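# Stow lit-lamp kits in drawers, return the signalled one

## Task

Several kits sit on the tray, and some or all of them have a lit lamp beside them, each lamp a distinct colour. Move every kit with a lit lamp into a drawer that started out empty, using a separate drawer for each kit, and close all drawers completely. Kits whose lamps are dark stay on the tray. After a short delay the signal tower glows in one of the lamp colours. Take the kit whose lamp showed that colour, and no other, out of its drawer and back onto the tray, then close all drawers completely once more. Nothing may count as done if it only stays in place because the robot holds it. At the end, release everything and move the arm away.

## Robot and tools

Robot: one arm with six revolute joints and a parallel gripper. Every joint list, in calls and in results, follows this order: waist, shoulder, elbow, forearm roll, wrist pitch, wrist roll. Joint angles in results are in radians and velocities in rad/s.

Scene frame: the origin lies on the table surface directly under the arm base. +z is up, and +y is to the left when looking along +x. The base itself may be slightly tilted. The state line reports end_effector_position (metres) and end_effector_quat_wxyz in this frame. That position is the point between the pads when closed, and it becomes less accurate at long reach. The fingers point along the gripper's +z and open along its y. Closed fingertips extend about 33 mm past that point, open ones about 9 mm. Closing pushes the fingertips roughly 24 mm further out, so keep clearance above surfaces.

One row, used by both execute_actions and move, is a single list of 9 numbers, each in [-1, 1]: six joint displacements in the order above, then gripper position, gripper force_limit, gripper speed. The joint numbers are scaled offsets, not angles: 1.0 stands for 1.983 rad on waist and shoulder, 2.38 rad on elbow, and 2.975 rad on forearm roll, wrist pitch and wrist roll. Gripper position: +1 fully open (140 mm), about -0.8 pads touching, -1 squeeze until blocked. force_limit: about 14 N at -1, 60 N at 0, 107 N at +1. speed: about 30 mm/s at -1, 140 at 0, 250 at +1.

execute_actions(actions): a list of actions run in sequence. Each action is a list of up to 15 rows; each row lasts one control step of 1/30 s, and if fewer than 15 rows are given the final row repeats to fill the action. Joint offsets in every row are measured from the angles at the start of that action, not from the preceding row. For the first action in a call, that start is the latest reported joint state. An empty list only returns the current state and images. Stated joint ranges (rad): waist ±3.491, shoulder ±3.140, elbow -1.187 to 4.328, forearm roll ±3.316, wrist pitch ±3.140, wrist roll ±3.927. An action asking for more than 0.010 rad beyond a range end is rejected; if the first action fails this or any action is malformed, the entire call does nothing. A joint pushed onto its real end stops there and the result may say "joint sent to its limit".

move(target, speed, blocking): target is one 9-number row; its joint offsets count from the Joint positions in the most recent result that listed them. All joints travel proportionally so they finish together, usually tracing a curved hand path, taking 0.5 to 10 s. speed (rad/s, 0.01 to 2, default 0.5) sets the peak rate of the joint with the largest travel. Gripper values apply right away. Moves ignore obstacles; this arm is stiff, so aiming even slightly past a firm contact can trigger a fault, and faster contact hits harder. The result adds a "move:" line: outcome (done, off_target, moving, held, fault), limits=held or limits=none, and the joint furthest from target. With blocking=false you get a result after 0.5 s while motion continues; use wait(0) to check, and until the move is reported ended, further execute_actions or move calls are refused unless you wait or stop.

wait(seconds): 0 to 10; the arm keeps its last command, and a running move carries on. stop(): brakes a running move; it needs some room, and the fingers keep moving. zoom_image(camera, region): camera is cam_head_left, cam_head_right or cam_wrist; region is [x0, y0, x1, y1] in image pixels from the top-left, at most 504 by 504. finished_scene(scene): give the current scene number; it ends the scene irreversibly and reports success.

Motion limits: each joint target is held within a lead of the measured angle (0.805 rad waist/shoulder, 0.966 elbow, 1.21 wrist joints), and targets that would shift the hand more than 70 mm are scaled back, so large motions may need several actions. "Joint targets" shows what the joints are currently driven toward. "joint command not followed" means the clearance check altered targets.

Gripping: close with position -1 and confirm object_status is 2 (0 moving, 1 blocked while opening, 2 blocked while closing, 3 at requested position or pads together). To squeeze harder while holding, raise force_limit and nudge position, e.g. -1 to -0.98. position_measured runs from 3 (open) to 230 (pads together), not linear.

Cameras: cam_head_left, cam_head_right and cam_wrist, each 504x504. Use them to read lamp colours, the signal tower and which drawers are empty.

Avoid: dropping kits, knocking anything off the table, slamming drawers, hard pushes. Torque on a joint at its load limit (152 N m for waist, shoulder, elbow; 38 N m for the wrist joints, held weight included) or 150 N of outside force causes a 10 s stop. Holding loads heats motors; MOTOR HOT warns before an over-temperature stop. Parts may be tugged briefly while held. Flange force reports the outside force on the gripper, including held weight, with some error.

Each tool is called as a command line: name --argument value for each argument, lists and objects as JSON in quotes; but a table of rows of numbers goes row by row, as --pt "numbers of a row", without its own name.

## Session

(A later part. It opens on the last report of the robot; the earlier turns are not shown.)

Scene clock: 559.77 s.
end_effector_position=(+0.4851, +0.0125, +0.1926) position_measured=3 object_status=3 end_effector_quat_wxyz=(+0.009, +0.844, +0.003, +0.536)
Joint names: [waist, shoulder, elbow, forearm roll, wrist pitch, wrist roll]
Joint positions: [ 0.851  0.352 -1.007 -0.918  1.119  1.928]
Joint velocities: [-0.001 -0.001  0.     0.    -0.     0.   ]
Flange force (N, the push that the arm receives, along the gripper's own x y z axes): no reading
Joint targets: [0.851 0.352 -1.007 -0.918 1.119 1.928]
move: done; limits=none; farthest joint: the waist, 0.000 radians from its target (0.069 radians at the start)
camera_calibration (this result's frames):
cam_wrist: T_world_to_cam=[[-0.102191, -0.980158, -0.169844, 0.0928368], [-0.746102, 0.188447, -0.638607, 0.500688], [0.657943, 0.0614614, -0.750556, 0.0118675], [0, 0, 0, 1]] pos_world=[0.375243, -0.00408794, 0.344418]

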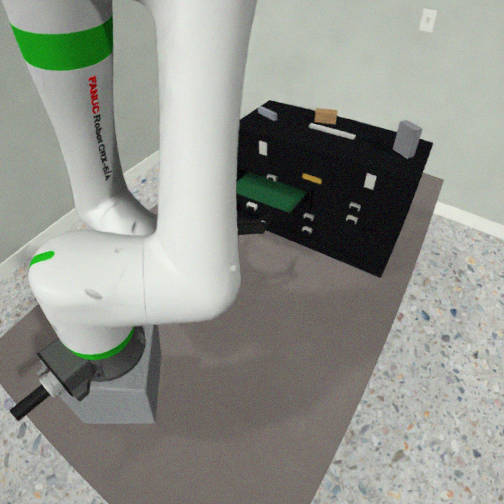

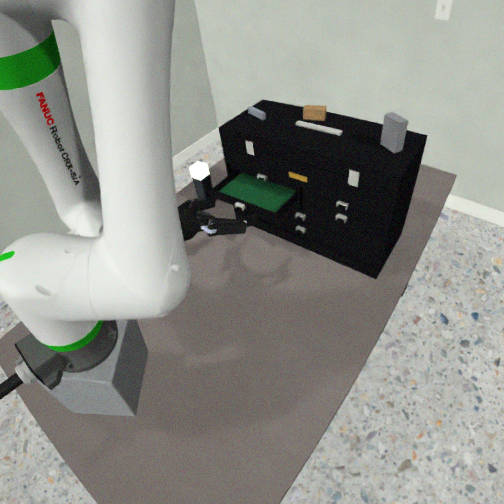

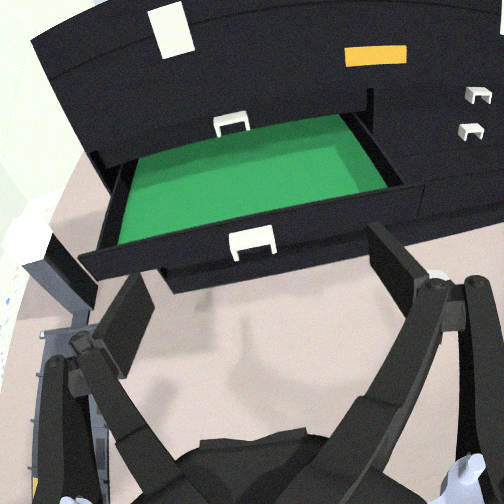

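move --target '[0,0,0,0,0,0,-1,-0.3,-0.5]'

move --target '[-0.0711,-0.0055,0.0382,0.0363,-0.0316,0.0202,-1,-0.3,-0.5]' --speed 0.08

move --target '[-0.0582,0.0109,0.0537,0.0267,-0.0346,0.0176,-1,-0.3,-0.5]' --speed 0.06

Scene clock: 564.93 s.
end_effector_position=(+0.4851, +0.0124, +0.1926) position_measured=192 object_status=2 end_effector_quat_wxyz=(+0.009, +0.844, +0.003, +0.536)
Joint names: [waist, shoulder, elbow, forearm roll, wrist pitch, wrist roll]
Joint positions: [ 0.851  0.352 -1.007 -0.918  1.12   1.928]
Joint velocities: [ 0.  0. -0.  0.  0. -0.]
Flange force (N, the push that the arm receives, along the gripper's own x y z axes): no reading
Joint targets: [0.851 0.352 -1.007 -0.918 1.119 1.928]
move: done; limits=none; farthest joint: the wrist pitch, 0.001 radians from its target (0.000 radians at the start)
camera_calibration (this result's frames):
cam_wrist: T_world_to_cam=[[-0.102337, -0.980142, -0.169851, 0.0928663], [-0.746053, 0.188565, -0.63863, 0.500681], [0.657975, 0.0613623, -0.750535, 0.0118603], [0, 0, 0, 1]] pos_world=[0.375234, -0.0041164, 0.344424]

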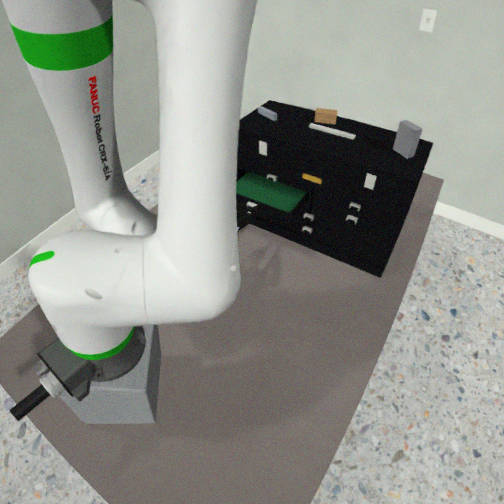

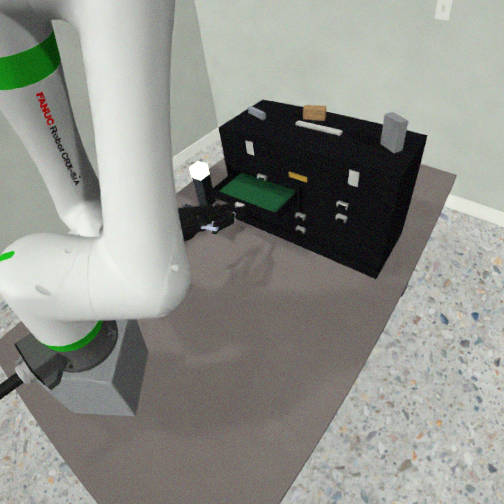

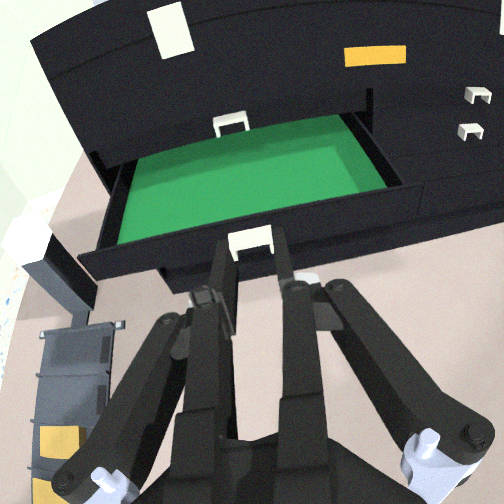

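Scene clock: 567.00 s.
end_effector_position=(+0.5350, +0.0120, +0.1923) position_measured=192 object_status=2 end_effector_quat_wxyz=(+0.008, +0.844, +0.003, +0.536)
Joint names: [waist, shoulder, elbow, forearm roll, wrist pitch, wrist roll]
Joint positions: [ 0.71   0.341 -0.916 -0.81   1.025  1.988]
Joint velocities: [-0.001  0.001  0.     0.     0.     0.001]
Flange force (N, the push that the arm receives, along the gripper's own x y z axes): [20.9 -2.1 -18.5]
Joint targets: [0.710 0.341 -0.916 -0.810 1.025 1.988]
move: done; limits=none; farthest joint: the wrist pitch, 0.001 radians from its target (0.094 radians at the start)
camera_calibration (this result's frames):
cam_wrist: T_world_to_cam=[[-0.101758, -0.980082, -0.170542, 0.0973029], [-0.746147, 0.188577, -0.638516, 0.537818], [0.657959, 0.0622754, -0.750475, -0.0212274], [0, 0, 0, 1]] pos_world=[0.42516, -0.00473324, 0.344069]

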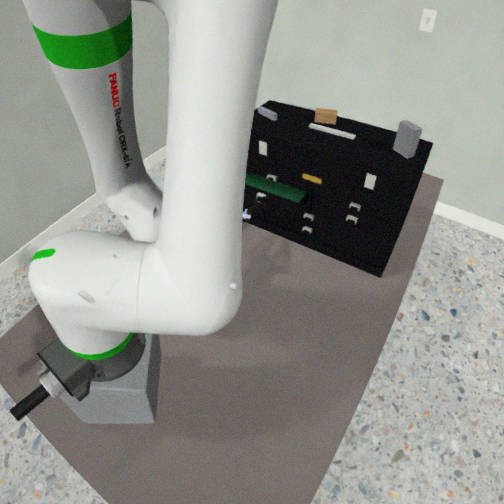

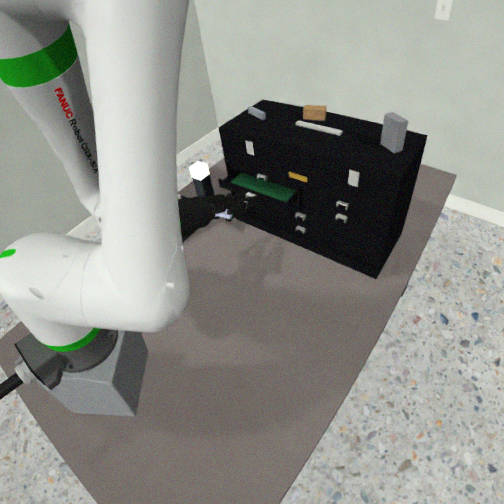

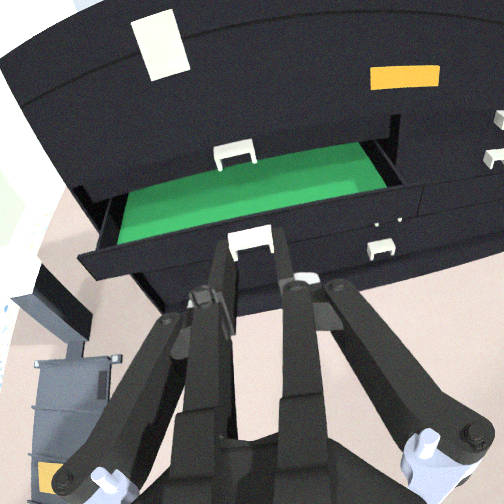

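Scene clock: 569.43 s.
end_effector_position=(+0.5951, +0.0129, +0.1932) position_measured=192 object_status=2 end_effector_quat_wxyz=(+0.008, +0.844, +0.003, +0.537)
Joint names: [waist, shoulder, elbow, forearm roll, wrist pitch, wrist roll]
Joint positions: [ 0.595  0.363 -0.789 -0.731  0.922  2.041]
Joint velocities: [-0.001  0.     0.     0.001  0.    -0.   ]
Flange force (N, the push that the arm receives, along the gripper's own x y z axes): [3.5 11.5 -11.4]
Joint targets: [0.595 0.363 -0.789 -0.731 0.923 2.041]
move: done; limits=none; farthest joint: the waist, 0.000 radians from its target (0.116 radians at the start)
camera_calibration (this result's frames):
cam_wrist: T_world_to_cam=[[-0.101035, -0.980078, -0.170997, 0.104108], [-0.744772, 0.188466, -0.640152, 0.582636], [0.659626, 0.062676, -0.748976, -0.061465], [0, 0, 0, 1]] pos_world=[0.484994, -0.00392147, 0.344742]

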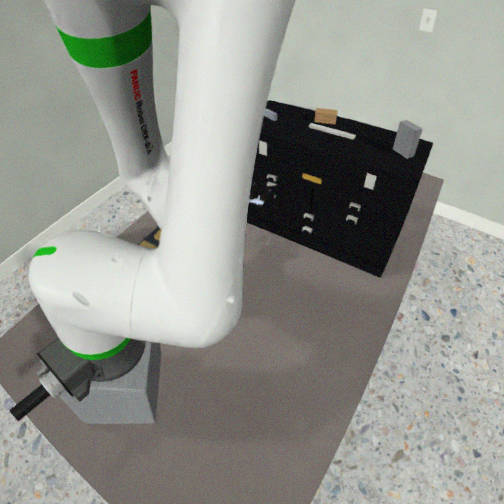

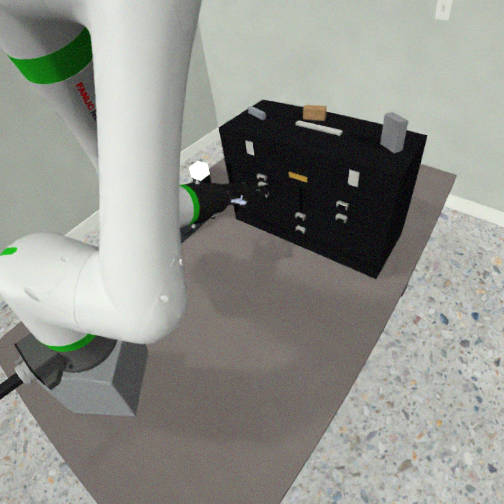

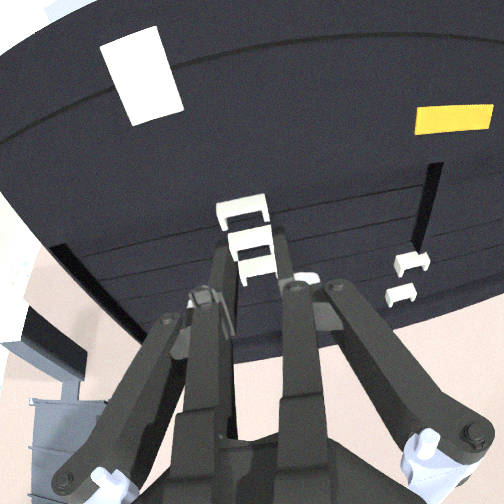

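move --target '[-0.0018,0.0005,0.0018,0.0008,-0.0011,0.0006,-1,-0.3,-0.5]' --speed 0.01

move --target '[0,0,0,0,0,0,0.1,-0.3,-0.5]'

move --target '[0.13,-0.0055,-0.092,-0.063,0.066,-0.038,0.1,-0.3,-0.5]' --speed 0.25

Scene clock: 573.67 s.
end_effector_position=(+0.5971, +0.0127, +0.1933) position_measured=192 object_status=2 end_effector_quat_wxyz=(+0.008, +0.844, +0.003, +0.537)
Joint names: [waist, shoulder, elbow, forearm roll, wrist pitch, wrist roll]
Joint positions: [ 0.591  0.364 -0.784 -0.728  0.919  2.042]
Joint velocities: [-0.001 -0.001  0.001 -0.    -0.    -0.001]
Flange force (N, the push that the arm receives, along the gripper's own x y z axes): [3.5 6.9 -31.3]
Joint targets: [0.591 0.364 -0.784 -0.728 0.919 2.042]
move: done; limits=none; farthest joint: the wrist pitch, 0.001 radians from its target (0.004 radians at the start)
camera_calibration (this result's frames):
cam_wrist: T_world_to_cam=[[-0.100939, -0.980151, -0.170631, 0.10403], [-0.744722, 0.188162, -0.6403, 0.584182], [0.659697, 0.0624412, -0.748933, -0.062772], [0, 0, 0, 1]] pos_world=[0.486965, -0.0040355, 0.344791]

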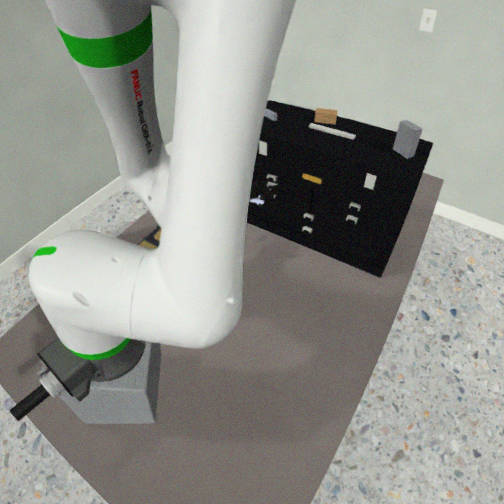

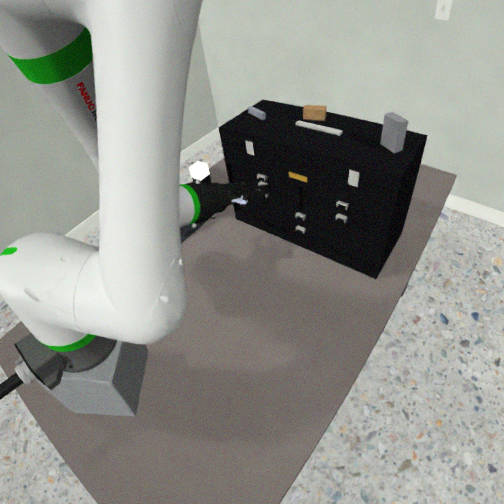

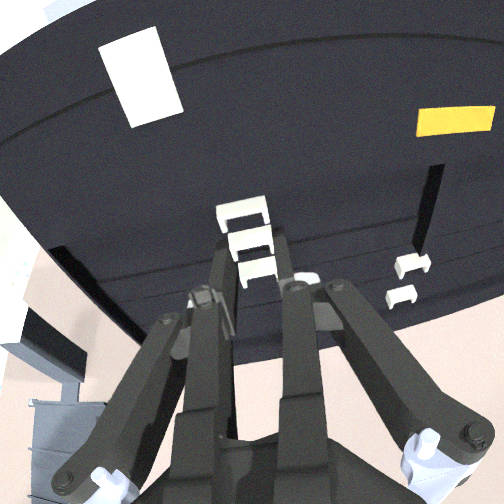

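Scene clock: 574.43 s.
end_effector_position=(+0.5971, +0.0127, +0.1932) position_measured=117 object_status=0 end_effector_quat_wxyz=(+0.008, +0.844, +0.003, +0.537)
Joint names: [waist, shoulder, elbow, forearm roll, wrist pitch, wrist roll]
Joint positions: [ 0.591  0.364 -0.784 -0.728  0.919  2.042]
Joint velocities: [ 0.001  0.001 -0.    -0.     0.    -0.001]
Flange force (N, the push that the arm receives, along the gripper's own x y z axes): [-2.4 -0.7 -3.7]
Joint targets: [0.591 0.364 -0.784 -0.728 0.919 2.042]
move: done; limits=none; farthest joint: the waist, 0.000 radians from its target (0.000 radians at the start)
camera_calibration (this result's frames):
cam_wrist: T_world_to_cam=[[-0.100952, -0.980161, -0.170565, 0.104006], [-0.744774, 0.188123, -0.64025, 0.584164], [0.659636, 0.0623977, -0.748991, -0.0627539], [0, 0, 0, 1]] pos_world=[0.486965, -0.00403599, 0.344749]

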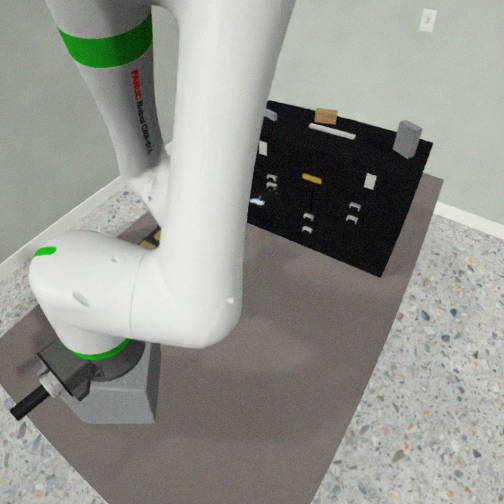

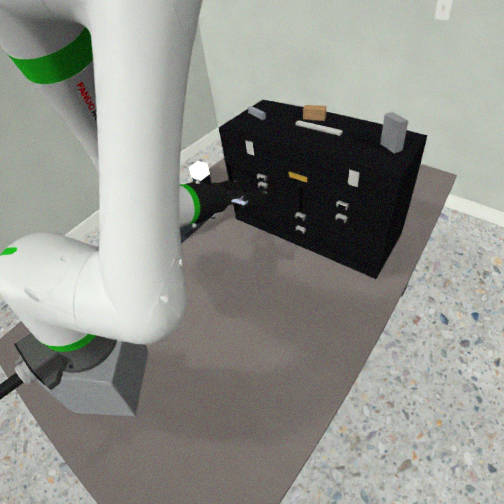

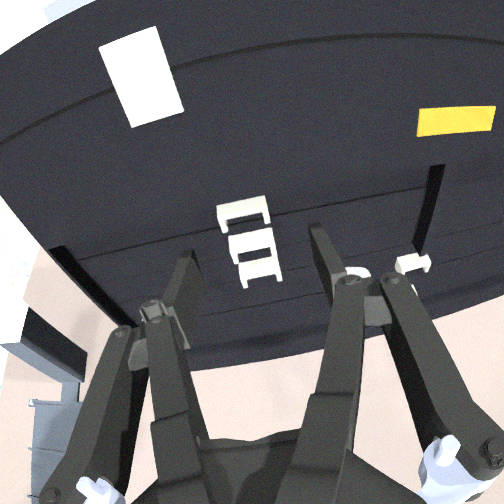

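Scene clock: 575.83 s.
end_effector_position=(+0.4865, +0.0140, +0.1921) position_measured=117 object_status=3 end_effector_quat_wxyz=(+0.008, +0.845, +0.003, +0.535)
Joint names: [waist, shoulder, elbow, forearm roll, wrist pitch, wrist roll]
Joint positions: [ 0.849  0.353 -1.003 -0.916  1.116  1.929]
Joint velocities: [ 0.001  0.    -0.001 -0.     0.     0.   ]
Flange force (N, the push that the arm receives, along the gripper's own x y z axes): no reading
Joint targets: [0.849 0.353 -1.003 -0.916 1.116 1.929]
move: done; limits=none; farthest joint: the waist, 0.000 radians from its target (0.258 radians at the start)
camera_calibration (this result's frames):
cam_wrist: T_world_to_cam=[[-0.101146, -0.980058, -0.171046, 0.09408], [-0.747052, 0.188363, -0.63752, 0.501387], [0.657025, 0.0632975, -0.751207, 0.0109713], [0, 0, 0, 1]] pos_world=[0.37687, -0.00293345, 0.343978]

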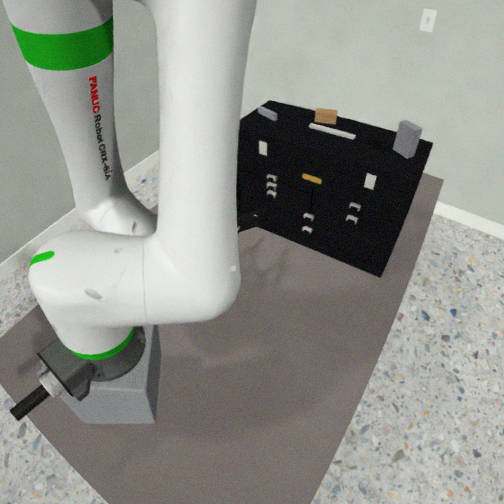

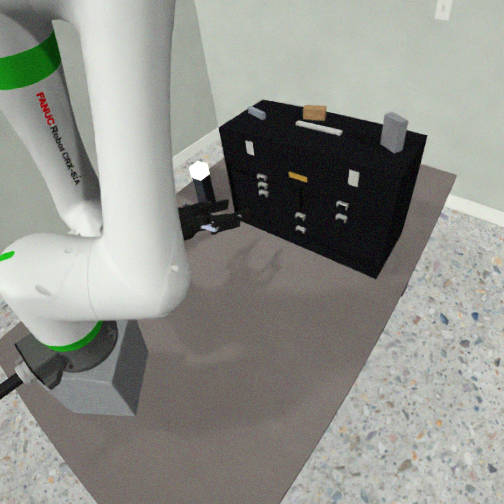

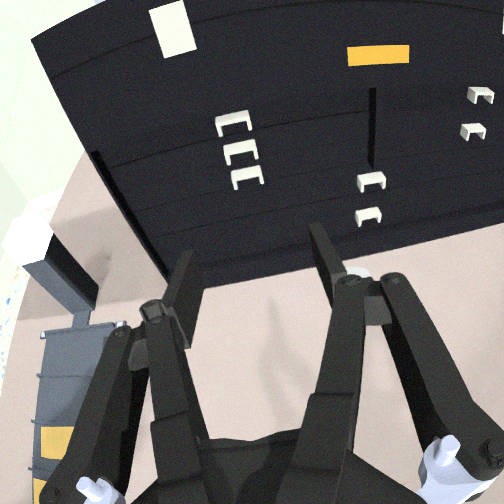

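finished_scene --scene 2

The scene is finished: the task was done.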